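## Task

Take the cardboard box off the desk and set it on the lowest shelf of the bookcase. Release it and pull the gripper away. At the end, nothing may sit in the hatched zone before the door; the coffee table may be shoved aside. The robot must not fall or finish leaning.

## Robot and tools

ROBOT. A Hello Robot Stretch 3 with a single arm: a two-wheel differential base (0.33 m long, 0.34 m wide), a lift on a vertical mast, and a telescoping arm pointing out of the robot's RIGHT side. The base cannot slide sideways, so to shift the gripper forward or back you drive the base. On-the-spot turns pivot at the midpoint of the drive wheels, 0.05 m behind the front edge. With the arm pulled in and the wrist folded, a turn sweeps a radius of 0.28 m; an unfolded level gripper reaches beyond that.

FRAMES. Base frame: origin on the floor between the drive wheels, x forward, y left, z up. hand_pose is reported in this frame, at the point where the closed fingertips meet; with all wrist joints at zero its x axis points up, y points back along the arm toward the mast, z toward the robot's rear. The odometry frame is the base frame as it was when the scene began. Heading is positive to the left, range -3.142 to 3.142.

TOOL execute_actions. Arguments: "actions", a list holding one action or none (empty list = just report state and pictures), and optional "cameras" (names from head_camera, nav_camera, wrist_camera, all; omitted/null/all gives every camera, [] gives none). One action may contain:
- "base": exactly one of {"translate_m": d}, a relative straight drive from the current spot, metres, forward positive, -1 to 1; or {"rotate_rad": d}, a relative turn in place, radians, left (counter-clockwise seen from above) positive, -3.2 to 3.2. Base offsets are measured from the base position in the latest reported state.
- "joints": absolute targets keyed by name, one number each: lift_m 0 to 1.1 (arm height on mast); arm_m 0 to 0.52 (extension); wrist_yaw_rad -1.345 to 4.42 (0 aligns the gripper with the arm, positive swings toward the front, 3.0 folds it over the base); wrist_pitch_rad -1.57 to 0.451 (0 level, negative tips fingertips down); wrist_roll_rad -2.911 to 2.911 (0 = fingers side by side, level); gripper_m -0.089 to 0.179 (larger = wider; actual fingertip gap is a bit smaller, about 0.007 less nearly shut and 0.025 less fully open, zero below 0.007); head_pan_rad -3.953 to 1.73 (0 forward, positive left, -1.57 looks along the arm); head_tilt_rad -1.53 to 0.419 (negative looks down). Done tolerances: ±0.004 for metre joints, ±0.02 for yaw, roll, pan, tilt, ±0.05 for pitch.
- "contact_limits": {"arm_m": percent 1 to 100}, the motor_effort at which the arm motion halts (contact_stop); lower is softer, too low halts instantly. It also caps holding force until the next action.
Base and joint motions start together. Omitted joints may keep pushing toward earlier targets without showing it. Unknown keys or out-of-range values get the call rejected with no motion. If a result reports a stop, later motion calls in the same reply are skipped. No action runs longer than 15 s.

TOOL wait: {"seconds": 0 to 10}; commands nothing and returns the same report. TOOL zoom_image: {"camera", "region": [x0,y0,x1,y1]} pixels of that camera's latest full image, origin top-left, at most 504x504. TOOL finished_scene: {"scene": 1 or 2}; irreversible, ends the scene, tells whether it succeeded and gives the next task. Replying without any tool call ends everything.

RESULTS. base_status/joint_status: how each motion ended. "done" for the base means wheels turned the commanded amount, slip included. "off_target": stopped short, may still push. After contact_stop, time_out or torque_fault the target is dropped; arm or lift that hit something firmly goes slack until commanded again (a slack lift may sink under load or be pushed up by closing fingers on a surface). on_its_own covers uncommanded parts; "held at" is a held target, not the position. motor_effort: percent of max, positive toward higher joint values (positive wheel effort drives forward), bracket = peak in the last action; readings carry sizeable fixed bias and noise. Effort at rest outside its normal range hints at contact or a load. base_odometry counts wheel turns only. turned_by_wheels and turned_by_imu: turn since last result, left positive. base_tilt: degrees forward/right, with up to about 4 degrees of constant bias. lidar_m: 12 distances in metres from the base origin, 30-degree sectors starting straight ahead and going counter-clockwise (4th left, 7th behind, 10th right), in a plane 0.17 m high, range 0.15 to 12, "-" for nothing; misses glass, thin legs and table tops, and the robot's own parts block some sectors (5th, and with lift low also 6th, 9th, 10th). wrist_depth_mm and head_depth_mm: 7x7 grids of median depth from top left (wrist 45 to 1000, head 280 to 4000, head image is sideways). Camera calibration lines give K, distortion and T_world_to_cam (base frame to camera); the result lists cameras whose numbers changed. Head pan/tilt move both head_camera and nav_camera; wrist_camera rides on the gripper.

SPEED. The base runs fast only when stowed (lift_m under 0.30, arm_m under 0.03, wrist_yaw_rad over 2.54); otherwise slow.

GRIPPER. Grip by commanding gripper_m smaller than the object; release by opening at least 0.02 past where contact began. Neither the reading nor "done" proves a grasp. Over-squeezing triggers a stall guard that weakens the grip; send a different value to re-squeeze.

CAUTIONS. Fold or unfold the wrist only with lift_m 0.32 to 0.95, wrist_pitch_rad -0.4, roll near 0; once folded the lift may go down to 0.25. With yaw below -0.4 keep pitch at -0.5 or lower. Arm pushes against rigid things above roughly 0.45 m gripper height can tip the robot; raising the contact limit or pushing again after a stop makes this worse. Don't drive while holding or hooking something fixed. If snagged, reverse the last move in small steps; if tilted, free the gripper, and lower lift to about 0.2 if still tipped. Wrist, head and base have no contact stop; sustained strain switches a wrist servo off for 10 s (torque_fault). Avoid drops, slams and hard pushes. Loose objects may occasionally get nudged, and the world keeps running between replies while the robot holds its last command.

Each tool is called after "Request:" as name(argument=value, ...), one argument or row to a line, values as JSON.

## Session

Request:
execute_actions(
  actions=[],
)

Scene clock: 0.00 s.
base_odometry: x=+0.000 y=+0.000 heading=+0.000 (m, m, rad; odometry frame)
turned_by_wheels: +0.000 (rad since the last result)
turned_by_imu: +0.000 (rad since the last result)
base_tilt: forward=-3.1 right=-2.3 (deg)
lidar_m: 1.63 0.95 1.36 2.31 2.29 2.33 2.17 2.15 2.37 2.13 2.10 1.99
head_depth_mm: 1734 1957 1947 1941 1944 1937 1934 / 1753 1858 1853 1852 1849 1845 1846 / 1727 1765 1772 1771 1755 1748 1753 / 1667 1688 1686 1681 1674 1674 1681 / 1613 1609 1599 1611 1607 1598 1599 / 1549 1539 1548 1540 1536 1538 1540 / 1491 1480 1481 1482 1484 1473 1477
base_status: not commanded
joint_positions: lift_m=+0.337 arm_m=+0.001 wrist_yaw_rad=+3.113 wrist_pitch_rad=-0.496 wrist_roll_rad=+0.019 gripper_m=+0.037 head_pan_rad=+0.005 head_tilt_rad=+0.005
joint_status: not commanded
motor_effort: left_wheel=+0 right_wheel=+0 lift_m=+29 arm_m=+0 wrist_yaw_rad=+0 wrist_pitch_rad=+5 wrist_roll_rad=-1 gripper_m=+0 head_pan_rad=+0 head_tilt_rad=+2 (%)
hand_pose: x=-0.0150 y=+0.0683 z=+0.3330 quat_wxyz=(+0.185, +0.694, +0.162, +0.677) (m; base frame)
wrist_depth_mm: - - - - - - - / - - - - - - - / 973 965 - 996 - - - / 747 772 776 769 782 792 792 / 629 622 654 642 653 652 666 / 531 533 - 565 - 556 551 / 460 - - - 463 473 482
pictures: head_camera (sideways: a quarter turn clockwise sets it upright), nav_camera (sideways: a quarter turn counterclockwise sets it upright), wrist_camera
camera_calibration (this result's frames):
head_camera: T_world_to_cam=[[0.0141256, -0.0462814, -0.998829, 1.31578], [0.0140114, 0.998839, -0.0460838, 0.0637634], [0.999802, -0.0133441, 0.0147577, -0.0693282], [0, 0, 0, 1]] pos_world=[0.0498349, -0.00371832, 1.3182]
nav_camera: T_world_to_cam=[[0.0234736, 0.00652896, 0.999703, -1.26413], [-0.0535783, -0.998533, 0.00777937, 0.039361], [0.998288, -0.053745, -0.0230894, -0.0178175], [0, 0, 0, 1]] pos_world=[0.0495695, 0.0465992, 1.26303]
wrist_camera: T_world_to_cam=[[0.999906, -0.0134689, 0.00250567, 0.0178528], [-0.00591515, -0.58941, -0.807812, 0.348888], [0.0123572, 0.807722, -0.589435, 0.302685], [0, 0, 0, 1]] pos_world=[-0.0195277, -0.0386063, 0.460204]
Images, in order (width x height): head_camera 896x504, nav_camera 672x504, wrist_camera 644x364.

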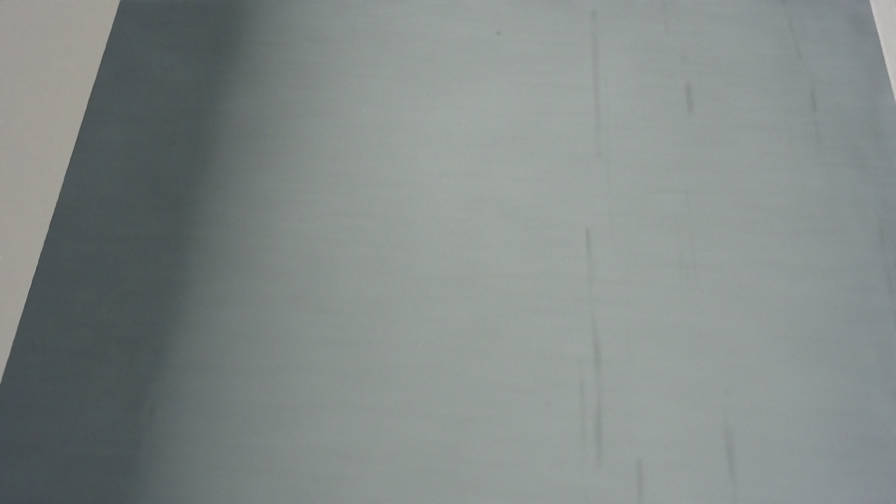

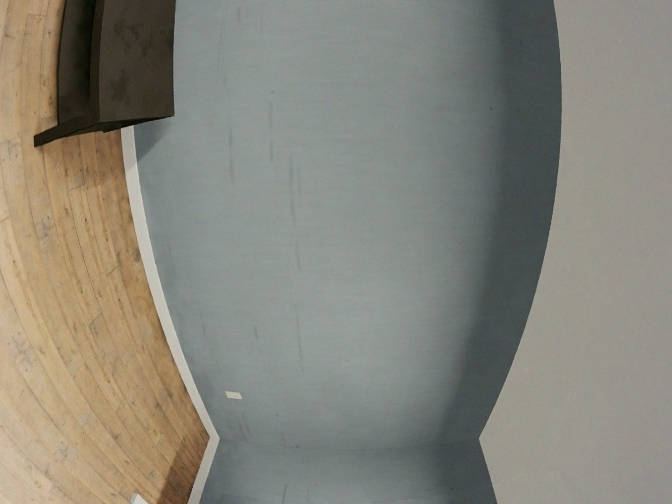

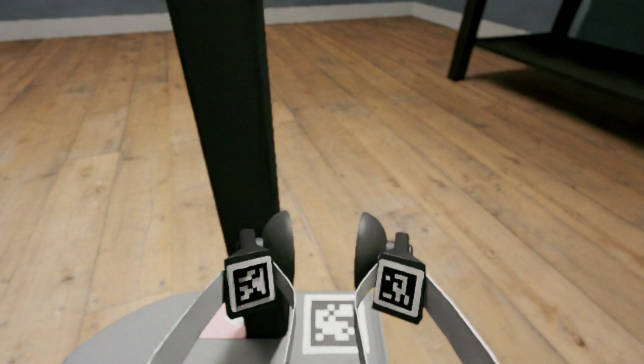

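Similar layout; desk seems to be to the right.

Request:
execute_actions(
  actions=[
    {"joints":{"head_pan_rad":-1.3,"head_tilt_rad":-0.4,"lift_m":0.27}},
  ],
  cameras=["head_camera","nav_camera"],
)

Request:
execute_actions(
  actions=[
    {"joints":{"head_pan_rad":-3.3}},
  ],
  cameras=["head_camera","nav_camera"],
)

Scene clock: 6.73 s.
base_odometry: x=+0.000 y=+0.000 heading=+0.000 (m, m, rad; odometry frame)
turned_by_wheels: +0.000 (rad since the last result)
turned_by_imu: -0.001 (rad since the last result)
base_tilt: forward=-3.1 right=-2.3 (deg)
lidar_m: 1.62 0.95 1.36 2.30 2.30 2.33 2.17 2.16 2.37 2.13 2.11 2.00
head_depth_mm: 2171 2320 2447 2682 2425 1800 1429 / 2149 2275 2377 2615 2320 1790 1427 / 2106 2256 2369 2632 2347 1764 1410 / 2080 2234 2340 2604 2337 1755 1409 / 2060 2215 2324 2561 2300 1749 1392 / 2064 2198 2296 2523 2287 1727 1387 / 2057 2173 1993 2486 2199 1704 1377
base_status: not commanded
joint_positions: lift_m=+0.270 arm_m=+0.001 wrist_yaw_rad=+3.113 wrist_pitch_rad=-0.496 wrist_roll_rad=+0.019 gripper_m=+0.037 head_pan_rad=-1.293 head_tilt_rad=-0.395
joint_status: all done
motor_effort: left_wheel=+0(0) right_wheel=+0(0) lift_m=+17(23) arm_m=+0(0) wrist_yaw_rad=+0(0) wrist_pitch_rad=+5(5) wrist_roll_rad=-1(1) gripper_m=+0(0) head_pan_rad=-3(42) head_tilt_rad=-2(29) (%)
hand_pose: x=-0.0150 y=+0.0683 z=+0.2660 quat_wxyz=(+0.185, +0.694, +0.162, +0.677) (m; base frame)
wrist_depth_mm: - - - - - - - / - - - - - - - / 834 841 - 827 842 853 865 / 640 642 651 667 673 659 667 / 530 542 549 562 552 547 551 / 478 - - - - 459 471 / - - - - 395 408 406
pictures: head_camera (sideways: a quarter turn clockwise sets it upright), nav_camera (sideways: a quarter turn counterclockwise sets it upright)
camera_calibration (this result's frames):
head_camera: T_world_to_cam=[[-0.147784, 0.348876, -0.925443, 1.22072], [0.960387, 0.274145, -0.0500167, 0.0630854], [0.236256, -0.896175, -0.37557, 0.443398], [0, 0, 0, 1]] pos_world=[0.0150619, -0.0458129, 1.29939]
nav_camera: T_world_to_cam=[[0.118907, -0.393281, 0.911697, -1.14963], [-0.973981, -0.224619, 0.0301352, 0.0158807], [0.192933, -0.891558, -0.409757, 0.490379], [0, 0, 0, 1]] pos_world=[0.0575559, -0.0113596, 1.24857]
Images, in order (width x height): head_camera 896x504, nav_camera 672x504.

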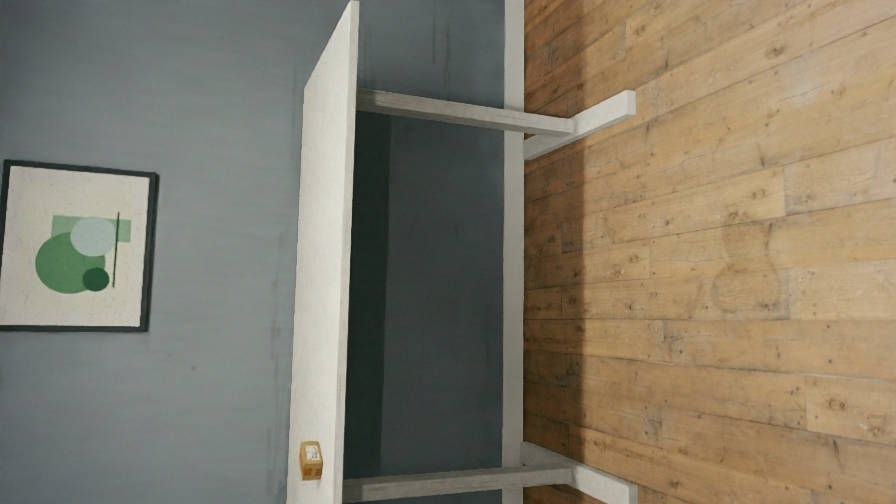

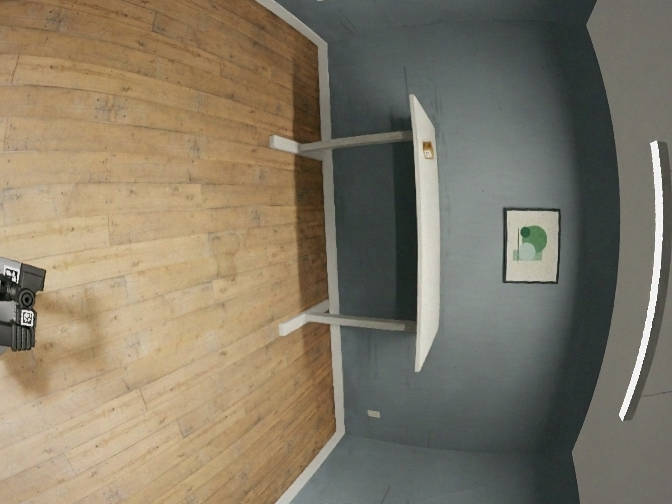

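Scene clock: 8.20 s.
base_odometry: x=+0.000 y=+0.000 heading=+0.000 (m, m, rad; odometry frame)
turned_by_wheels: +0.000 (rad since the last result)
turned_by_imu: +0.000 (rad since the last result)
base_tilt: forward=-3.1 right=-2.3 (deg)
lidar_m: 1.63 0.95 1.36 2.31 2.30 2.33 2.17 2.16 2.37 2.14 2.10 2.00
head_depth_mm: 2512 2648 2703 2797 2420 1795 1429 / 2349 2550 2734 2923 2392 1783 1417 / 2198 2383 2570 2787 2370 1779 1412 / 2089 2223 2406 2602 2343 1759 1407 / 1974 2119 2268 2437 2346 1740 1392 / 1898 2019 2135 2316 2310 1734 1384 / 1802 1913 2023 2189 2234 1712 1379
base_status: not commanded
joint_positions: lift_m=+0.270 arm_m=+0.001 wrist_yaw_rad=+3.113 wrist_pitch_rad=-0.496 wrist_roll_rad=+0.019 gripper_m=+0.037 head_pan_rad=-3.293 head_tilt_rad=-0.395
joint_status: all done
motor_effort: left_wheel=+0(0) right_wheel=+0(0) lift_m=+17(17) arm_m=+0(0) wrist_yaw_rad=+0(0) wrist_pitch_rad=+5(5) wrist_roll_rad=-1(1) gripper_m=+0(0) head_pan_rad=-3(43) head_tilt_rad=-2(2) (%)
hand_pose: x=-0.0150 y=+0.0683 z=+0.2660 quat_wxyz=(+0.185, +0.694, +0.162, +0.677) (m; base frame)
wrist_depth_mm: - - - - - - - / - - - - - - - / 815 818 - 851 838 866 868 / 664 643 654 665 656 677 671 / 535 541 545 565 557 553 555 / 466 - - - - 461 472 / - - - - 398 411 408
pictures: head_camera (sideways: a quarter turn clockwise sets it upright), nav_camera (sideways: a quarter turn counterclockwise sets it upright)
camera_calibration (this result's frames):
head_camera: T_world_to_cam=[[0.379011, -0.0108465, -0.925329, 1.21736], [-0.150368, -0.987364, -0.0500167, 0.069861], [-0.913094, 0.158097, -0.375853, 0.450777], [0, 0, 0, 1]] pos_world=[-0.0392863, 0.0109158, 1.29938]
nav_camera: T_world_to_cam=[[-0.407367, 0.0555835, 0.911571, -1.14626], [0.201065, 0.979114, 0.0301509, 0.00869252], [-0.890856, 0.195568, -0.410035, 0.497352], [0, 0, 0, 1]] pos_world=[-0.0256263, -0.0420638, 1.24857]
Images, in order (width x height): head_camera 896x504, nav_camera 672x504.

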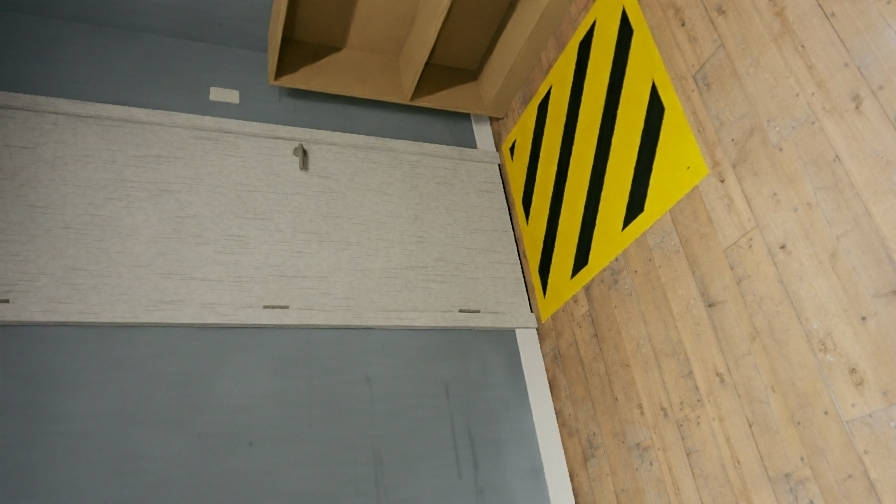

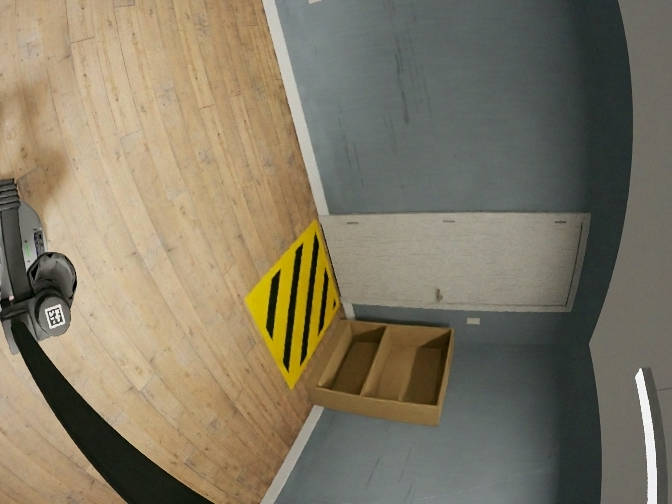

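Request:
execute_actions(
  actions=[
    {"base":{"rotate_rad":-0.895}},
  ],
  cameras=[],
)

Request:
execute_actions(
  actions=[
    {"base":{"translate_m":1.0}},
  ],
  cameras=[],
)

Request:
execute_actions(
  actions=[
    {"base":{"translate_m":0.4}},
  ],
  cameras=[],
)

Request:
execute_actions(
  actions=[
    {"base":{"rotate_rad":1.245},"joints":{"head_pan_rad":-1.57,"head_tilt_rad":-0.6,"wrist_pitch_rad":-0.4}},
  ],
  cameras=["head_camera"],
)

Request:
execute_actions(
  actions=[
    {"joints":{"lift_m":0.6}},
  ],
  cameras=[],
)

Request:
execute_actions(
  actions=[
    {"joints":{"lift_m":1.09,"wrist_yaw_rad":1.5}},
  ],
  cameras=["head_camera","nav_camera"],
)

Scene clock: 27.30 s.
base_odometry: x=+0.000 y=+0.000 heading=-0.895 (m, m, rad; odometry frame)
turned_by_wheels: -0.895 (rad since the last result)
turned_by_imu: -0.895 (rad since the last result)
base_tilt: forward=-3.1 right=-2.3 (deg)
lidar_m: 2.10 1.81 1.61 0.95 1.75 2.29 2.30 2.39 2.15 2.16 2.60 2.13
head_depth_mm: 1882 1991 2132 2291 2381 1794 1429 / 1914 2036 2150 2336 2397 1787 1422 / 1941 2063 2201 2362 2355 1773 1414 / 1973 2094 2256 2429 2326 1756 1410 / 2000 2136 2298 2472 2322 1739 1394 / 2022 2167 2327 2508 2286 1730 1390 / 2062 2181 2362 2528 2249 1708 1382
base_status: done
joint_positions: lift_m=+0.270 arm_m=+0.001 wrist_yaw_rad=+3.113 wrist_pitch_rad=-0.496 wrist_roll_rad=+0.019 gripper_m=+0.037 head_pan_rad=-3.293 head_tilt_rad=-0.395
joint_status: not commanded
motor_effort: left_wheel=+2(10) right_wheel=-2(8) lift_m=+18(17) arm_m=+0(0) wrist_yaw_rad=+0(0) wrist_pitch_rad=+5(5) wrist_roll_rad=-1(1) gripper_m=+0(0) head_pan_rad=-3(4) head_tilt_rad=-3(2) (%)
hand_pose: x=-0.0150 y=+0.0683 z=+0.2660 quat_wxyz=(+0.185, +0.694, +0.162, +0.677) (m; base frame)
wrist_depth_mm: - - - - - - - / - - - - - - - / 813 826 - 843 844 868 872 / 651 657 659 663 670 672 681 / 528 527 546 561 552 548 549 / 470 - - - - 465 470 / - - - - 391 412 411
pictures: none
No camera images: the call's "cameras" was empty. Leave "cameras" out to get every camera's image.

Scene clock: 32.33 s.
base_odometry: x=+0.626 y=-0.780 heading=-0.895 (m, m, rad; odometry frame)
turned_by_wheels: +0.000 (rad since the last result)
turned_by_imu: -0.002 (rad since the last result)
base_tilt: forward=-3.0 right=-2.3 (deg)
lidar_m: 1.11 1.45 1.29 1.30 1.24 2.02 3.25 2.79 2.47 2.48 1.47 1.53
head_depth_mm: 2658 2806 3015 3217 2394 1796 1427 / 2704 2876 3083 3237 2410 1783 1425 / 2737 2937 3139 3302 2376 1769 1411 / 2774 2944 3200 3315 2324 1751 1401 / 2845 3030 3240 3390 2310 1745 1398 / 2894 3072 3344 3383 2272 1728 1390 / 2909 3076 3288 3295 2259 1716 1380
base_status: done
joint_positions: lift_m=+0.270 arm_m=+0.001 wrist_yaw_rad=+3.113 wrist_pitch_rad=-0.496 wrist_roll_rad=+0.019 gripper_m=+0.037 head_pan_rad=-3.293 head_tilt_rad=-0.396
joint_status: not commanded
motor_effort: left_wheel=+3(10) right_wheel=-3(4) lift_m=+18(17) arm_m=+0(0) wrist_yaw_rad=+0(0) wrist_pitch_rad=+5(5) wrist_roll_rad=-1(1) gripper_m=+0(0) head_pan_rad=-3(3) head_tilt_rad=-2(2) (%)
hand_pose: x=-0.0150 y=+0.0683 z=+0.2660 quat_wxyz=(+0.185, +0.694, +0.162, +0.677) (m; base frame)
wrist_depth_mm: - - - - - - - / - - - - - - - / 816 828 - 836 828 854 860 / 649 667 646 671 666 680 666 / 541 537 554 557 562 550 541 / 459 - - - - 461 464 / - - - - 394 410 406
pictures: none
No camera images: the call's "cameras" was empty. Leave "cameras" out to get every camera's image.

Scene clock: 35.43 s.
base_odometry: x=+0.876 y=-1.092 heading=-0.895 (m, m, rad; odometry frame)
turned_by_wheels: +0.000 (rad since the last result)
turned_by_imu: -0.001 (rad since the last result)
base_tilt: forward=-3.1 right=-2.3 (deg)
lidar_m: 0.72 1.31 1.17 1.17 1.41 1.54 3.63 2.92 2.60 1.33 1.29 1.15
head_depth_mm: 2979 3162 3388 3525 2310 1787 1429 / 2999 3212 3422 3551 2383 1780 1420 / 3103 3288 3469 3554 2364 1773 1414 / 3103 3296 3556 3468 2320 1763 1401 / 3182 3377 3602 3419 2298 1743 1394 / 3232 3444 3710 3375 2280 1721 1381 / 3273 3464 3617 3354 2259 1715 1382
base_status: done
joint_positions: lift_m=+0.270 arm_m=+0.001 wrist_yaw_rad=+3.113 wrist_pitch_rad=-0.496 wrist_roll_rad=+0.019 gripper_m=+0.037 head_pan_rad=-3.293 head_tilt_rad=-0.396
joint_status: not commanded
motor_effort: left_wheel=+3(10) right_wheel=-2(6) lift_m=+17(18) arm_m=+0(0) wrist_yaw_rad=+0(0) wrist_pitch_rad=+5(5) wrist_roll_rad=-1(1) gripper_m=+0(1) head_pan_rad=-4(4) head_tilt_rad=-2(2) (%)
hand_pose: x=-0.0150 y=+0.0682 z=+0.2660 quat_wxyz=(+0.185, +0.694, +0.162, +0.677) (m; base frame)
wrist_depth_mm: - - - - - - 969 / - - - - - - - / 826 839 - 872 844 847 877 / 641 648 659 652 665 667 677 / 533 548 540 562 555 553 557 / 468 - - - - 470 483 / - - - - 393 408 403
pictures: none
No camera images: the call's "cameras" was empty. Leave "cameras" out to get every camera's image.

Scene clock: 37.40 s.
base_odometry: x=+0.876 y=-1.092 heading=+0.350 (m, m, rad; odometry frame)
turned_by_wheels: +1.245 (rad since the last result)
turned_by_imu: +1.243 (rad since the last result)
base_tilt: forward=-3.1 right=-2.3 (deg)
lidar_m: 1.17 1.21 1.54 2.36 3.70 2.70 2.60 1.33 1.20 0.71 1.19 1.22
head_depth_mm: 949 1047 952 650 494 1499 1255 / 949 1045 934 644 489 1489 1246 / 945 1046 923 586 485 1480 1237 / 940 1041 907 577 497 1462 1236 / 944 1039 891 622 493 1145 1192 / 941 1035 880 614 489 1443 1217 / 937 1033 1130 608 485 1436 1212
base_status: done
joint_positions: lift_m=+0.270 arm_m=+0.001 wrist_yaw_rad=+3.113 wrist_pitch_rad=-0.419 wrist_roll_rad=+0.019 gripper_m=+0.037 head_pan_rad=-1.577 head_tilt_rad=-0.593
joint_status: all done
motor_effort: left_wheel=-2(9) right_wheel=+2(9) lift_m=+17(18) arm_m=+0(0) wrist_yaw_rad=+0(0) wrist_pitch_rad=+7(7) wrist_roll_rad=-1(1) gripper_m=+0(0) head_pan_rad=+3(46) head_tilt_rad=-3(22) (%)
hand_pose: x=-0.0147 y=+0.0787 z=+0.2830 quat_wxyz=(+0.159, +0.700, +0.136, +0.683) (m; base frame)
wrist_depth_mm: - - - - - - - / - - - - - - - / 989 974 - - - - - / 733 747 - 740 769 767 778 / 581 598 597 587 620 623 612 / 492 506 - 531 - 502 509 / 434 - - - 415 432 433
pictures: head_camera (sideways: a quarter turn clockwise sets it upright)
camera_calibration (this result's frames):
head_camera: T_world_to_cam=[[-0.0429653, 0.55126, -0.833226, 1.0998], [0.99879, 0.00373699, -0.0490303, 0.0615542], [-0.0239147, -0.834325, -0.550754, 0.672935], [0, 0, 0, 1]] pos_world=[0.00186659, -0.0450592, 1.29002]
Images, in order (width x height): head_camera 896x504.

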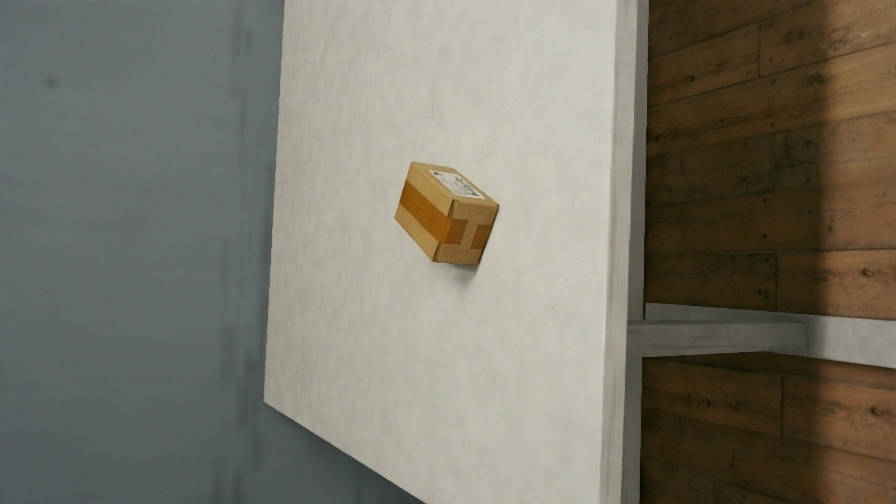

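Scene clock: 41.23 s.
base_odometry: x=+0.876 y=-1.092 heading=+0.350 (m, m, rad; odometry frame)
turned_by_wheels: +0.000 (rad since the last result)
turned_by_imu: -0.001 (rad since the last result)
base_tilt: forward=-3.0 right=-2.3 (deg)
lidar_m: 1.17 1.21 1.54 2.36 3.68 2.70 2.60 1.33 1.20 0.72 1.19 1.22
head_depth_mm: 950 1050 953 650 494 1496 1255 / 948 1040 937 643 489 1482 1243 / 948 1041 922 587 485 1479 1246 / 947 1045 905 577 498 1465 1232 / 945 1037 893 621 493 1138 1189 / 941 1038 880 615 488 1447 1220 / 939 1036 1136 608 485 1439 1208
base_status: not commanded
joint_positions: lift_m=+0.599 arm_m=+0.001 wrist_yaw_rad=+3.113 wrist_pitch_rad=-0.418 wrist_roll_rad=+0.019 gripper_m=+0.037 head_pan_rad=-1.577 head_tilt_rad=-0.593
joint_status: all done
motor_effort: left_wheel=-2(2) right_wheel=+2(2) lift_m=+38(42) arm_m=+0(0) wrist_yaw_rad=+0(0) wrist_pitch_rad=+6(7) wrist_roll_rad=-1(1) gripper_m=-1(0) head_pan_rad=+3(3) head_tilt_rad=-3(3) (%)
hand_pose: x=-0.0147 y=+0.0788 z=+0.6123 quat_wxyz=(+0.158, +0.700, +0.135, +0.683) (m; base frame)
wrist_depth_mm: - - - - - - - / - - - - - - - / - - - - - - - / - - - - - - - / - - - - - - - / 905 914 934 931 - 932 953 / 793 791 762 781 793 780 811
pictures: none
No camera images: the call's "cameras" was empty. Leave "cameras" out to get every camera's image.

Scene clock: 46.53 s.
base_odometry: x=+0.876 y=-1.092 heading=+0.350 (m, m, rad; odometry frame)
turned_by_wheels: +0.000 (rad since the last result)
turned_by_imu: -0.001 (rad since the last result)
base_tilt: forward=-3.1 right=-2.3 (deg)
lidar_m: 1.17 1.22 1.54 2.36 3.73 2.70 2.60 1.33 1.20 0.72 1.19 1.22
head_depth_mm: - - - - - 1456 1251 / - - - - - 1429 1248 / - - - - - 1420 1246 / 945 1043 905 655 - - 1208 / 943 1044 892 623 - - 1167 / 941 1035 878 617 - - 1174 / 939 1036 1133 636 - - 1182
base_status: not commanded
joint_positions: lift_m=+1.089 arm_m=+0.001 wrist_yaw_rad=+1.502 wrist_pitch_rad=-0.417 wrist_roll_rad=+0.019 gripper_m=+0.037 head_pan_rad=-1.577 head_tilt_rad=-0.593
joint_status: all done
motor_effort: left_wheel=-3(2) right_wheel=+2(2) lift_m=+38(40) arm_m=+0(0) wrist_yaw_rad=-2(3) wrist_pitch_rad=+6(6) wrist_roll_rad=-1(1) gripper_m=+0(0) head_pan_rad=+3(3) head_tilt_rad=-4(4) (%)
hand_pose: x=+0.2026 y=-0.1611 z=+1.1023 quat_wxyz=(+0.602, +0.582, -0.411, +0.359) (m; base frame)
wrist_depth_mm: 940 970 988 990 - - - / - - - - - - - / - - - - - - - / - - - - - - - / - - - - - - - / - - - - - - - / - - - - - - -
pictures: head_camera (sideways: a quarter turn clockwise sets it upright), nav_camera (sideways: a quarter turn counterclockwise sets it upright)
camera_calibration (this result's frames):
head_camera: T_world_to_cam=[[-0.0429653, 0.551261, -0.833226, 1.0998], [0.99879, 0.00373688, -0.0490303, 0.0615542], [-0.0239148, -0.834325, -0.550754, 0.672936], [0, 0, 0, 1]] pos_world=[0.00186658, -0.0450592, 1.29002]
nav_camera: T_world_to_cam=[[0.00281659, -0.582399, 0.812898, -1.02008], [-0.997935, 0.050524, 0.0396555, 0.0036415], [-0.0641662, -0.811332, -0.581054, 0.714829], [0, 0, 0, 1]] pos_world=[0.052375, -0.0143112, 1.24443]
Images, in order (width x height): head_camera 896x504, nav_camera 672x504.

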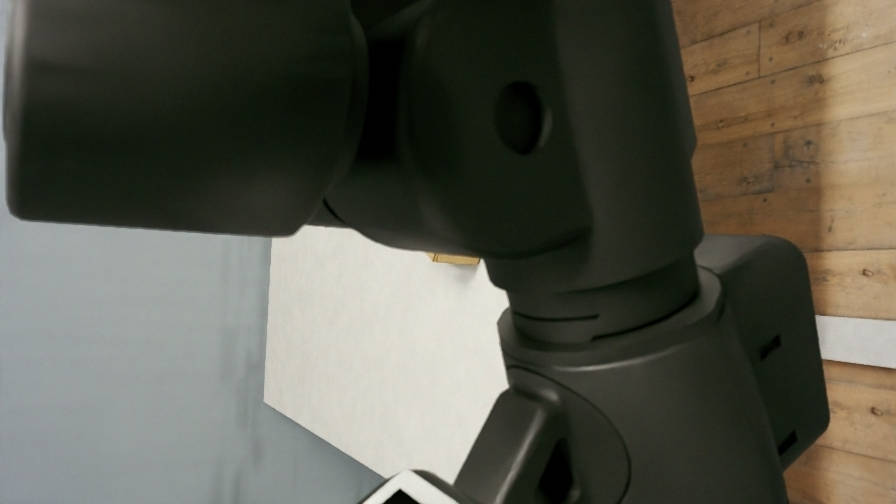

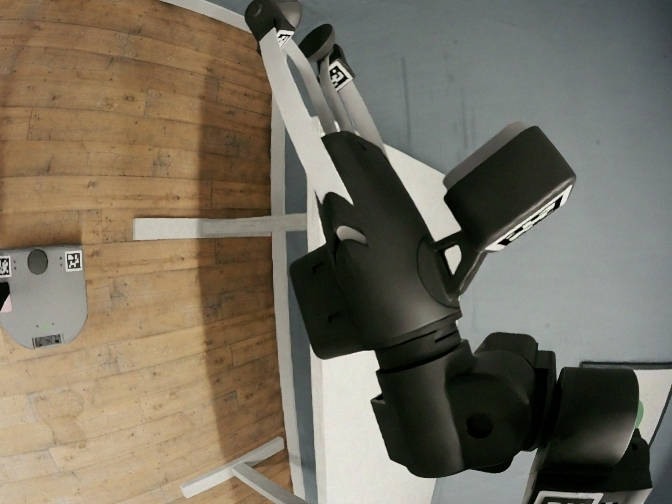

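Request:
execute_actions(
  actions=[
    {"base":{"translate_m":0.05},"joints":{"lift_m":1.1,"wrist_yaw_rad":-0.5,"wrist_pitch_rad":-0.8,"gripper_m":0.15,"arm_m":0.15}},
  ],
  cameras=["head_camera","wrist_camera"],
)

Scene clock: 64.13 s.
base_odometry: x=+0.923 y=-1.075 heading=+0.350 (m, m, rad; odometry frame)
turned_by_wheels: +0.000 (rad since the last result)
turned_by_imu: -0.001 (rad since the last result)
base_tilt: forward=-3.1 right=-2.3 (deg)
lidar_m: 1.12 1.16 1.53 2.36 3.75 2.76 2.64 1.38 1.19 0.71 1.19 1.17
head_depth_mm: - - 839 684 494 1497 1254 / - - - 593 489 1485 1243 / - - - 560 486 1481 1241 / 942 1008 - 601 497 1466 1238 / 942 1038 892 621 493 1314 1194 / 940 1033 1010 616 489 1442 1218 / 935 1033 1151 1229 485 1439 1209
base_status: done
joint_positions: lift_m=+1.099 arm_m=+0.150 wrist_yaw_rad=-0.498 wrist_pitch_rad=-0.808 wrist_roll_rad=+0.019 gripper_m=+0.150 head_pan_rad=-1.577 head_tilt_rad=-0.593
joint_status: all done
motor_effort: left_wheel=-2(4) right_wheel=+2(7) lift_m=+38(42) arm_m=+2(1) wrist_yaw_rad=-2(2) wrist_pitch_rad=+3(5) wrist_roll_rad=-1(1) gripper_m=+0(81) head_pan_rad=+3(3) head_tilt_rad=-4(4) (%)
hand_pose: x=-0.0978 y=-0.4347 z=+1.0362 quat_wxyz=(+0.555, +0.105, -0.704, -0.431) (m; base frame)
wrist_depth_mm: 439 443 446 450 451 456 452 / 375 373 378 380 380 387 389 / 324 328 274 322 333 333 334 / 288 289 235 287 295 293 299 / 260 268 256 262 263 271 273 / 239 - 239 238 239 - - / 215 217 218 218 219 - -
pictures: head_camera (sideways: a quarter turn clockwise sets it upright), wrist_camera
camera_calibration (this result's frames):
head_camera: T_world_to_cam=[[-0.0429653, 0.551261, -0.833226, 1.0998], [0.99879, 0.00373688, -0.0490303, 0.0615542], [-0.0239148, -0.834325, -0.550754, 0.672936], [0, 0, 0, 1]] pos_world=[0.00186658, -0.0450592, 1.29002]
wrist_camera: T_world_to_cam=[[-0.885724, 0.464205, -0.0023799, 0.120422], [0.376918, 0.716165, -0.587402, 0.996605], [-0.270971, -0.521173, -0.809292, 0.746944], [0, 0, 0, 1]] pos_world=[-0.0665779, -0.380346, 1.19019]
Images, in order (width x height): head_camera 896x504, wrist_camera 644x364.

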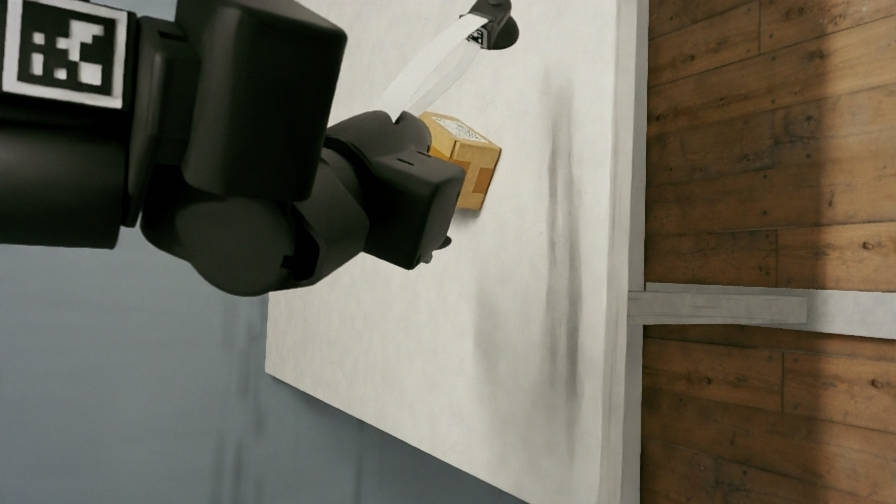

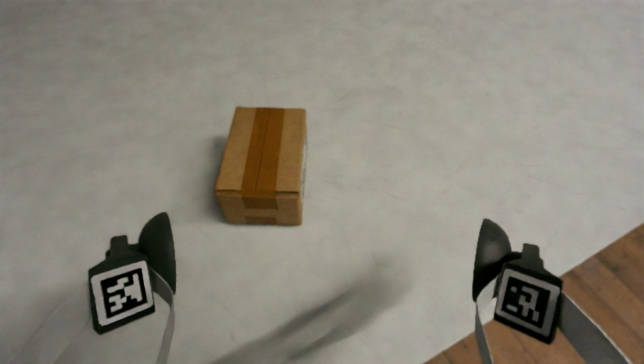

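Request:
execute_actions(
  actions=[
    {"joints":{"arm_m":0.248}},
  ],
  cameras=["wrist_camera"],
)

Request:
execute_actions(
  actions=[
    {"joints":{"lift_m":1.047}},
  ],
  cameras=["wrist_camera"],
)

Request:
execute_actions(
  actions=[
    {"joints":{"gripper_m":0.02}},
  ],
  cameras=["wrist_camera"],
)

Request:
execute_actions(
  actions=[
    {"joints":{"lift_m":1.095}},
  ],
  cameras=["wrist_camera"],
)

Scene clock: 79.17 s.
base_odometry: x=+0.923 y=-1.075 heading=+0.350 (m, m, rad; odometry frame)
turned_by_wheels: +0.000 (rad since the last result)
turned_by_imu: -0.001 (rad since the last result)
base_tilt: forward=-3.0 right=-2.3 (deg)
lidar_m: 1.12 1.16 1.52 2.35 3.75 2.76 2.65 1.37 1.20 0.71 1.19 1.16
head_depth_mm: 976 1047 953 635 493 1494 1253 / - - 1001 601 488 1489 1250 / - - - 568 486 1474 1238 / 945 - 849 629 497 1469 1230 / 941 1038 893 621 493 1309 1195 / 938 1034 1011 614 488 1440 1216 / 936 1030 1148 1233 485 1445 1209
base_status: not commanded
joint_positions: lift_m=+1.099 arm_m=+0.248 wrist_yaw_rad=-0.499 wrist_pitch_rad=-0.809 wrist_roll_rad=+0.019 gripper_m=+0.150 head_pan_rad=-1.577 head_tilt_rad=-0.593
joint_status: all done
motor_effort: left_wheel=-2(2) right_wheel=+2(2) lift_m=+38(38) arm_m=+2(4) wrist_yaw_rad=-1(2) wrist_pitch_rad=+3(3) wrist_roll_rad=-1(1) gripper_m=+0(0) head_pan_rad=+3(3) head_tilt_rad=-4(3) (%)
hand_pose: x=-0.0978 y=-0.5326 z=+1.0362 quat_wxyz=(+0.555, +0.105, -0.704, -0.432) (m; base frame)
wrist_depth_mm: 437 441 445 447 443 451 458 / 371 374 376 380 384 386 381 / 326 326 330 333 330 336 335 / 290 288 292 291 292 295 295 / 261 267 261 207 266 273 265 / 239 - 237 189 240 - 242 / 214 217 218 194 219 217 220
pictures: wrist_camera
camera_calibration (this result's frames):
wrist_camera: T_world_to_cam=[[-0.885369, 0.464883, -0.00238682, 0.166194], [0.377591, 0.716107, -0.58704, 1.06633], [-0.271195, -0.520648, -0.809555, 0.696398], [0, 0, 0, 1]] pos_world=[-0.066633, -0.478289, 1.19015]
Images, in order (width x height): wrist_camera 644x364.

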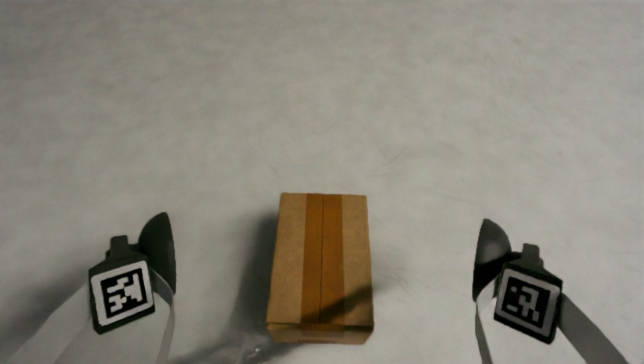

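Scene clock: 80.47 s.
base_odometry: x=+0.923 y=-1.075 heading=+0.350 (m, m, rad; odometry frame)
turned_by_wheels: +0.000 (rad since the last result)
turned_by_imu: +0.000 (rad since the last result)
base_tilt: forward=-3.0 right=-2.2 (deg)
lidar_m: 1.12 1.16 1.53 2.35 3.76 2.76 2.65 1.37 1.20 0.71 1.19 1.17
head_depth_mm: 947 - 943 652 493 1504 1256 / 934 - 832 591 490 1480 1246 / 936 - - 560 485 1473 1240 / 945 1040 - 600 498 1460 1233 / 941 1040 892 620 492 1311 1196 / 941 1035 1006 614 488 1452 1216 / 937 1032 1152 1231 484 1433 1216
base_status: not commanded
joint_positions: lift_m=+1.047 arm_m=+0.248 wrist_yaw_rad=-0.499 wrist_pitch_rad=-0.809 wrist_roll_rad=+0.019 gripper_m=+0.150 head_pan_rad=-1.577 head_tilt_rad=-0.593
joint_status: all done
motor_effort: left_wheel=-2(2) right_wheel=+2(2) lift_m=+17(31) arm_m=+2(3) wrist_yaw_rad=-1(1) wrist_pitch_rad=+3(3) wrist_roll_rad=-1(1) gripper_m=+0(0) head_pan_rad=+3(3) head_tilt_rad=-4(3) (%)
hand_pose: x=-0.0978 y=-0.5325 z=+0.9841 quat_wxyz=(+0.555, +0.105, -0.704, -0.432) (m; base frame)
wrist_depth_mm: 341 342 346 344 349 351 352 / 294 290 293 295 299 295 299 / 255 256 257 257 258 258 262 / 227 227 225 167 231 230 230 / 201 208 203 149 205 212 207 / 188 - 183 136 183 - 188 / - 169 169 168 171 169 172
pictures: wrist_camera
camera_calibration (this result's frames):
wrist_camera: T_world_to_cam=[[-0.885368, 0.464884, -0.0023927, 0.16608], [0.377698, 0.716304, -0.58673, 1.03552], [-0.271047, -0.520376, -0.809779, 0.654681], [0, 0, 0, 1]] pos_world=[-0.0666243, -0.478279, 1.13812]
Images, in order (width x height): wrist_camera 644x364.

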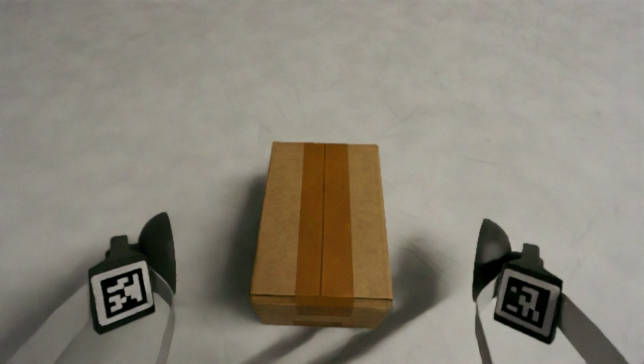

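Scene clock: 82.27 s.
base_odometry: x=+0.923 y=-1.075 heading=+0.350 (m, m, rad; odometry frame)
turned_by_wheels: +0.000 (rad since the last result)
turned_by_imu: +0.000 (rad since the last result)
base_tilt: forward=-3.1 right=-2.3 (deg)
lidar_m: 1.12 1.16 1.52 2.36 3.75 2.76 2.65 1.38 1.20 0.71 1.19 1.17
head_depth_mm: 943 - 947 651 494 1497 1253 / 935 - 830 617 489 1491 1240 / 937 - - 560 485 1482 1243 / 945 1042 - 601 497 1462 1231 / 943 1036 892 622 494 1310 1193 / 943 1035 1010 615 489 1446 1218 / 937 1035 1149 1228 485 1435 1209
base_status: not commanded
joint_positions: lift_m=+1.047 arm_m=+0.248 wrist_yaw_rad=-0.499 wrist_pitch_rad=-0.814 wrist_roll_rad=+0.019 gripper_m=+0.021 head_pan_rad=-1.577 head_tilt_rad=-0.593
joint_status: all done
motor_effort: left_wheel=-2(3) right_wheel=+2(2) lift_m=+17(18) arm_m=+2(2) wrist_yaw_rad=-1(1) wrist_pitch_rad=+5(5) wrist_roll_rad=-1(1) gripper_m=-16(90) head_pan_rad=+3(3) head_tilt_rad=-3(4) (%)
hand_pose: x=-0.0974 y=-0.5318 z=+0.9834 quat_wxyz=(+0.554, +0.107, -0.703, -0.433) (m; base frame)
wrist_depth_mm: 336 343 338 343 346 345 348 / 288 291 292 291 295 297 295 / 253 251 254 256 257 259 259 / 223 226 226 163 228 228 231 / 202 202 202 146 201 206 206 / 184 185 135 133 135 187 187 / 168 169 169 164 168 171 172
pictures: wrist_camera
camera_calibration (this result's frames):
wrist_camera: T_world_to_cam=[[-0.885364, 0.464893, -0.00245849, 0.166162], [0.3789, 0.718511, -0.583246, 1.03228], [-0.26938, -0.517316, -0.812292, 0.658899], [0, 0, 0, 1]] pos_world=[-0.0665249, -0.478096, 1.1377]
Images, in order (width x height): wrist_camera 644x364.

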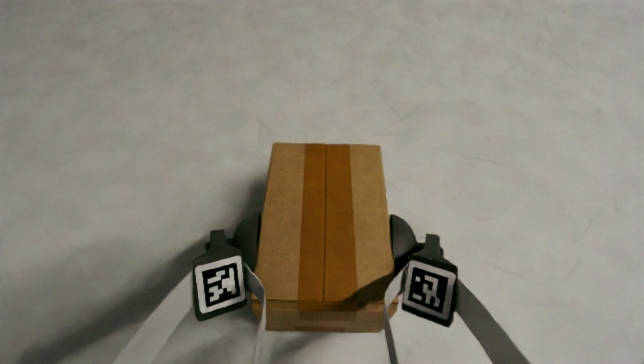

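Scene clock: 83.53 s.
base_odometry: x=+0.923 y=-1.075 heading=+0.350 (m, m, rad; odometry frame)
turned_by_wheels: +0.000 (rad since the last result)
turned_by_imu: +0.000 (rad since the last result)
base_tilt: forward=-3.0 right=-2.3 (deg)
lidar_m: 1.12 1.16 1.53 2.36 3.76 2.76 2.65 1.38 1.20 0.71 1.19 1.17
head_depth_mm: - 1051 953 651 494 1499 1253 / - - 943 613 490 1485 1245 / - - - 562 484 1482 1242 / 933 - 873 628 498 1469 1233 / 940 1035 891 621 493 1306 1195 / 940 1034 1007 614 488 1448 1215 / 936 1033 1148 1229 484 1434 1214
base_status: not commanded
joint_positions: lift_m=+1.094 arm_m=+0.248 wrist_yaw_rad=-0.499 wrist_pitch_rad=-0.814 wrist_roll_rad=+0.019 gripper_m=+0.021 head_pan_rad=-1.577 head_tilt_rad=-0.593
joint_status: all done
motor_effort: left_wheel=-2(2) right_wheel=+2(2) lift_m=+39(39) arm_m=+2(2) wrist_yaw_rad=-1(1) wrist_pitch_rad=+5(5) wrist_roll_rad=-1(1) gripper_m=-16(16) head_pan_rad=+3(3) head_tilt_rad=-3(3) (%)
hand_pose: x=-0.0973 y=-0.5316 z=+1.0303 quat_wxyz=(+0.554, +0.107, -0.703, -0.433) (m; base frame)
wrist_depth_mm: 421 422 422 432 434 435 436 / 360 363 366 366 370 371 374 / 317 316 318 322 324 322 324 / 279 282 284 163 284 288 288 / 252 252 254 146 251 261 257 / 230 230 135 133 135 234 235 / 211 211 211 205 209 215 214
pictures: wrist_camera
camera_calibration (this result's frames):
wrist_camera: T_world_to_cam=[[-0.885362, 0.464895, -0.00247164, 0.166295], [0.379138, 0.718947, -0.582555, 1.059], [-0.26905, -0.516709, -0.812788, 0.697908], [0, 0, 0, 1]] pos_world=[-0.0665052, -0.478061, 1.18459]
Images, in order (width x height): wrist_camera 644x364.

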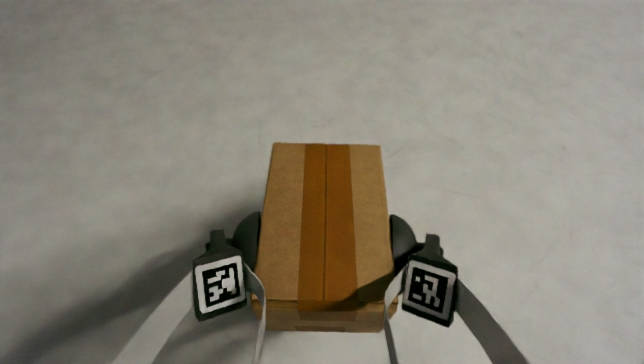

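Request:
execute_actions(
  actions=[
    {"joints":{"arm_m":0.0,"wrist_yaw_rad":1.5,"wrist_pitch_rad":-0.4,"head_pan_rad":0.0,"head_tilt_rad":-0.5},"base":{"rotate_rad":2.265}},
  ],
  cameras=["wrist_camera"],
)

Request:
execute_actions(
  actions=[
    {"joints":{"lift_m":0.8},"base":{"translate_m":0.3}},
  ],
  cameras=[],
)

Request:
execute_actions(
  actions=[
    {"joints":{"lift_m":0.28,"wrist_yaw_rad":2.65},"base":{"translate_m":0.5}},
  ],
  cameras=["wrist_camera"],
)

Request:
execute_actions(
  actions=[
    {"base":{"translate_m":1.0}},
  ],
  cameras=[],
)

Request:
execute_actions(
  actions=[
    {"base":{"translate_m":1.0}},
  ],
)

Scene clock: 104.80 s.
base_odometry: x=+0.923 y=-1.075 heading=+2.615 (m, m, rad; odometry frame)
turned_by_wheels: +2.265 (rad since the last result)
turned_by_imu: +2.267 (rad since the last result)
base_tilt: forward=-3.1 right=-2.3 (deg)
lidar_m: 3.33 2.67 2.65 1.37 1.16 0.71 1.26 1.13 1.12 1.23 1.52 3.62
head_depth_mm: 3138 3340 3550 2840 2050 1605 1316 / 3326 3480 3710 2823 2031 1595 1312 / 3572 3797 3846 2780 2023 1581 1305 / 3572 3869 - 2756 2003 1567 1290 / 3222 3481 3646 2721 1970 1554 1286 / 2895 3098 3376 2684 1947 1543 1283 / 2639 2840 3028 2653 1943 1537 1271
base_status: done
joint_positions: lift_m=+1.094 arm_m=+0.001 wrist_yaw_rad=+1.499 wrist_pitch_rad=-0.424 wrist_roll_rad=+0.019 gripper_m=+0.021 head_pan_rad=-0.007 head_tilt_rad=-0.507
joint_status: all done
motor_effort: left_wheel=-3(6) right_wheel=+2(7) lift_m=+39(39) arm_m=-2(2) wrist_yaw_rad=+1(4) wrist_pitch_rad=+9(9) wrist_roll_rad=-1(1) gripper_m=-16(16) head_pan_rad=+3(46) head_tilt_rad=+4(15) (%)
hand_pose: x=+0.2017 y=-0.1619 z=+1.1058 quat_wxyz=(+0.604, +0.583, -0.410, +0.356) (m; base frame)
wrist_depth_mm: - - - - - - - / - - - - - - - / - - - - - - - / - - - 163 - - - / - - - 146 - - - / - - 135 133 135 - - / - - - - - - -
pictures: wrist_camera
camera_calibration (this result's frames):
wrist_camera: T_world_to_cam=[[-0.0561478, -0.998416, 0.00362701, -0.151616], [-0.529381, 0.0266903, -0.847964, 1.08845], [0.846524, -0.0495314, -0.530041, 0.568763], [0, 0, 0, 1]] pos_world=[0.0862191, -0.152255, 1.22498]
Images, in order (width x height): wrist_camera 644x364.

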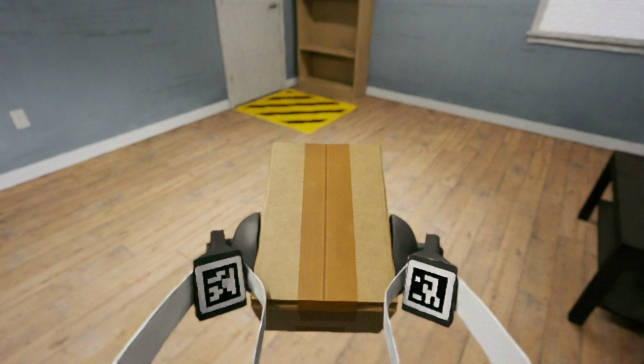

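Scene clock: 109.30 s.
base_odometry: x=+0.664 y=-0.924 heading=+2.615 (m, m, rad; odometry frame)
turned_by_wheels: +0.000 (rad since the last result)
turned_by_imu: -0.002 (rad since the last result)
base_tilt: forward=-3.1 right=-2.3 (deg)
lidar_m: 3.08 2.48 2.46 1.37 1.39 0.97 1.52 1.32 1.31 1.44 1.38 3.38
head_depth_mm: 2948 3138 3347 2862 2054 1608 1321 / 3116 3266 3532 2800 2031 1598 1310 / 3352 3501 3717 2776 2025 1583 1302 / 3370 3642 3747 2736 2004 1566 1295 / 2964 3214 3466 2713 1972 1556 1288 / 2675 2872 3087 2672 1969 1546 1278 / 2475 2646 2831 2640 1940 1540 1268
base_status: done
joint_positions: lift_m=+0.800 arm_m=+0.001 wrist_yaw_rad=+1.499 wrist_pitch_rad=-0.424 wrist_roll_rad=+0.019 gripper_m=+0.021 head_pan_rad=-0.007 head_tilt_rad=-0.507
joint_status: all done
motor_effort: left_wheel=-2(4) right_wheel=+2(7) lift_m=+18(33) arm_m=-2(2) wrist_yaw_rad=+1(1) wrist_pitch_rad=+9(9) wrist_roll_rad=-1(1) gripper_m=-15(16) head_pan_rad=+3(3) head_tilt_rad=+4(4) (%)
hand_pose: x=+0.2017 y=-0.1619 z=+0.8118 quat_wxyz=(+0.604, +0.583, -0.410, +0.356) (m; base frame)
wrist_depth_mm: - - - - - - - / - - - - - - - / - - - - - - - / - - - 164 - - - / - - - 146 - - - / - - 135 132 135 - - / 989 991 - 920 999 - -
pictures: none
No camera images: the call's "cameras" was empty. Leave "cameras" out to get every camera's image.

Scene clock: 115.50 s.
base_odometry: x=+0.231 y=-0.673 heading=+2.615 (m, m, rad; odometry frame)
turned_by_wheels: +0.000 (rad since the last result)
turned_by_imu: -0.002 (rad since the last result)
base_tilt: forward=-3.0 right=-2.3 (deg)
lidar_m: 2.67 2.16 2.15 2.21 1.78 1.43 1.94 1.63 1.62 1.26 1.94 2.99
head_depth_mm: 2628 2774 2954 2820 2067 1612 1318 / 2789 2884 3100 2824 2045 1597 1312 / 2970 3148 3348 2774 2013 1591 1304 / 2941 3132 3392 2736 1999 1581 1301 / 2586 2821 3075 2720 1965 1561 1285 / 2339 2506 2730 2694 1958 1557 1284 / 2134 2288 2469 2513 1940 1541 1271
base_status: done
joint_positions: lift_m=+0.280 arm_m=+0.001 wrist_yaw_rad=+2.649 wrist_pitch_rad=-0.424 wrist_roll_rad=+0.019 gripper_m=+0.021 head_pan_rad=-0.007 head_tilt_rad=-0.506
joint_status: all done
motor_effort: left_wheel=-2(7) right_wheel=+2(7) lift_m=+18(21) arm_m=-2(2) wrist_yaw_rad=+1(3) wrist_pitch_rad=+9(9) wrist_roll_rad=-1(1) gripper_m=-16(16) head_pan_rad=+3(3) head_tilt_rad=+3(3) (%)
hand_pose: x=+0.0846 y=+0.0512 z=+0.2918 quat_wxyz=(+0.313, +0.712, -0.027, +0.628) (m; base frame)
wrist_depth_mm: - - - - - - - / - - - - - - - / 996 - - - - - - / 744 740 772 163 776 757 798 / 612 608 603 147 588 625 630 / - 510 135 133 135 516 521 / - - 435 408 425 436 444
pictures: wrist_camera
camera_calibration (this result's frames):
wrist_camera: T_world_to_cam=[[0.888157, -0.459525, 0.00363025, -0.0498953], [-0.240812, -0.472134, -0.847997, 0.33168], [0.39139, 0.75228, -0.529989, 0.24445], [0, 0, 0, 1]] pos_world=[0.0285122, -0.0502256, 0.411]
Images, in order (width x height): wrist_camera 644x364.

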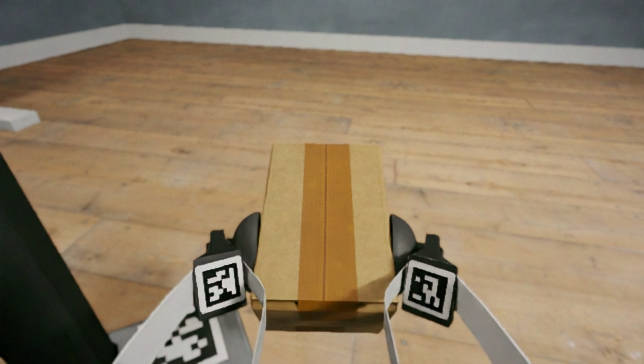

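Scene clock: 120.53 s.
base_odometry: x=-0.633 y=-0.170 heading=+2.615 (m, m, rad; odometry frame)
turned_by_wheels: +0.000 (rad since the last result)
turned_by_imu: -0.002 (rad since the last result)
base_tilt: forward=-3.1 right=-2.3 (deg)
lidar_m: 1.88 1.54 1.53 1.67 2.58 2.10 2.40 2.27 1.57 1.82 2.24 2.00
head_depth_mm: 1923 2016 2113 2249 2060 1609 1321 / 2048 2151 2286 2397 2046 1601 1312 / 2164 2305 2414 2548 2011 1584 1305 / 2068 2236 2410 2558 2013 1575 1299 / 1823 1979 2171 2354 1984 1563 1292 / 1640 1774 1918 2094 1972 1547 1279 / 1487 1596 1720 1855 1917 1535 1275
base_status: done
joint_positions: lift_m=+0.280 arm_m=+0.001 wrist_yaw_rad=+2.649 wrist_pitch_rad=-0.424 wrist_roll_rad=+0.019 gripper_m=+0.021 head_pan_rad=-0.007 head_tilt_rad=-0.506
joint_status: not commanded
motor_effort: left_wheel=-2(7) right_wheel=+2(7) lift_m=+18(17) arm_m=-2(2) wrist_yaw_rad=+1(2) wrist_pitch_rad=+9(9) wrist_roll_rad=-1(1) gripper_m=-16(16) head_pan_rad=+4(3) head_tilt_rad=+3(3) (%)
hand_pose: x=+0.0845 y=+0.0512 z=+0.2918 quat_wxyz=(+0.313, +0.712, -0.027, +0.628) (m; base frame)
wrist_depth_mm: - - - - - - - / - - - - - - - / 968 979 - - - - - / 746 756 752 163 774 801 789 / 623 599 609 146 596 616 627 / - 494 135 133 135 517 510 / - - 431 412 426 442 443
pictures: none
No camera images: the call's "cameras" was empty. Leave "cameras" out to get every camera's image.

Scene clock: 125.57 s.
base_odometry: x=-1.497 y=+0.333 heading=+2.615 (m, m, rad; odometry frame)
turned_by_wheels: +0.000 (rad since the last result)
turned_by_imu: -0.002 (rad since the last result)
base_tilt: forward=-3.1 right=-2.3 (deg)
lidar_m: 1.10 0.88 0.90 0.99 1.53 2.92 3.41 2.30 2.20 1.80 1.45 1.12
head_depth_mm: 1233 1324 1340 1450 1468 1488 1327 / 1315 1391 1454 1548 1685 1520 1308 / 1363 1475 1424 1579 1722 1575 1301 / 1206 1322 1455 1583 1728 1572 1294 / 1046 1140 1244 1375 1540 1562 1286 / 946 1024 1107 1209 1333 1464 1280 / 861 924 995 1072 1167 1288 1274
base_status: done
joint_positions: lift_m=+0.280 arm_m=+0.001 wrist_yaw_rad=+2.649 wrist_pitch_rad=-0.424 wrist_roll_rad=+0.019 gripper_m=+0.021 head_pan_rad=-0.007 head_tilt_rad=-0.506
joint_status: not commanded
motor_effort: left_wheel=-2(6) right_wheel=+1(7) lift_m=+18(18) arm_m=-2(2) wrist_yaw_rad=+1(1) wrist_pitch_rad=+9(9) wrist_roll_rad=-1(1) gripper_m=-16(16) head_pan_rad=+3(3) head_tilt_rad=+3(3) (%)
hand_pose: x=+0.0845 y=+0.0512 z=+0.2918 quat_wxyz=(+0.313, +0.712, -0.027, +0.628) (m; base frame)
wrist_depth_mm: - 971 922 874 821 788 732 / - - - 942 882 824 794 / 996 993 - 978 954 883 848 / 776 770 786 163 776 801 799 / 610 606 607 147 599 628 629 / - 499 135 133 136 512 516 / - - 432 416 427 442 442
pictures: head_camera (sideways: a quarter turn clockwise sets it upright), nav_camera (sideways: a quarter turn counterclockwise sets it upright), wrist_camera
camera_calibration (this result's frames):
head_camera: T_world_to_cam=[[-0.47685, -0.0430539, -0.87793, 1.16074], [0.00133275, 0.998763, -0.0497035, 0.0685207], [0.878984, -0.0248711, -0.476202, 0.570428], [0, 0, 0, 1]] pos_world=[0.0520113, -0.00427429, 1.29409]
nav_camera: T_world_to_cam=[[0.509603, 0.00286966, 0.860405, -1.08511], [-0.0545737, -0.997873, 0.0356513, 0.00309575], [0.858677, -0.0651235, -0.508363, 0.614626], [0, 0, 0, 1]] pos_world=[0.0253794, 0.0462297, 1.24598]
wrist_camera: T_world_to_cam=[[0.888263, -0.459322, 0.00363007, -0.0498633], [-0.240704, -0.472189, -0.847997, 0.331668], [0.391217, 0.75237, -0.529989, 0.244456], [0, 0, 0, 1]] pos_world=[0.0284904, -0.0502142, 0.410993]
Images, in order (width x height): head_camera 896x504, nav_camera 672x504, wrist_camera 644x364.

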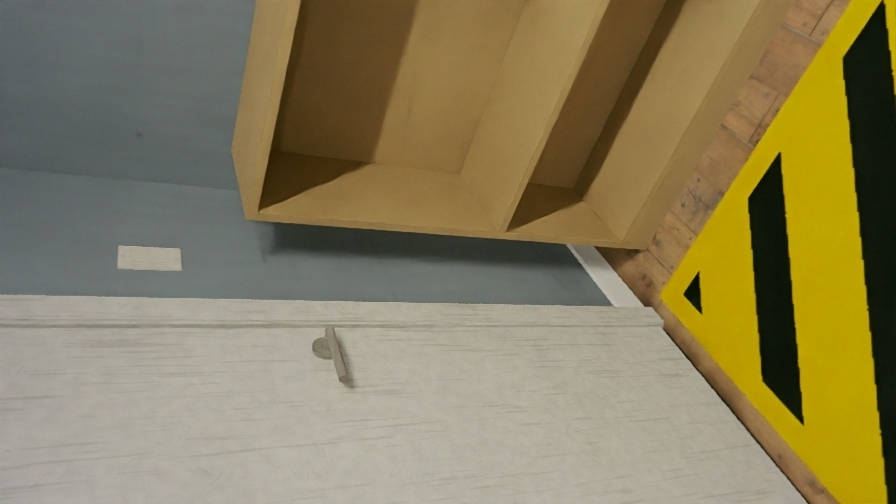

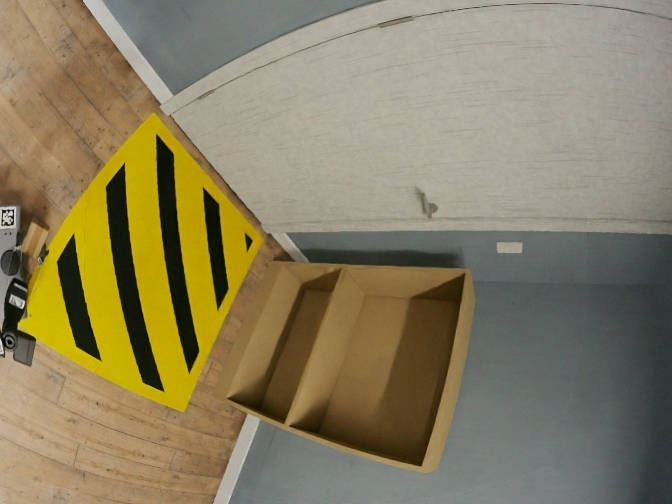

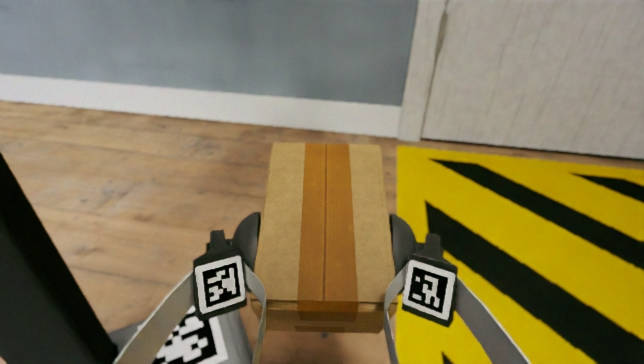

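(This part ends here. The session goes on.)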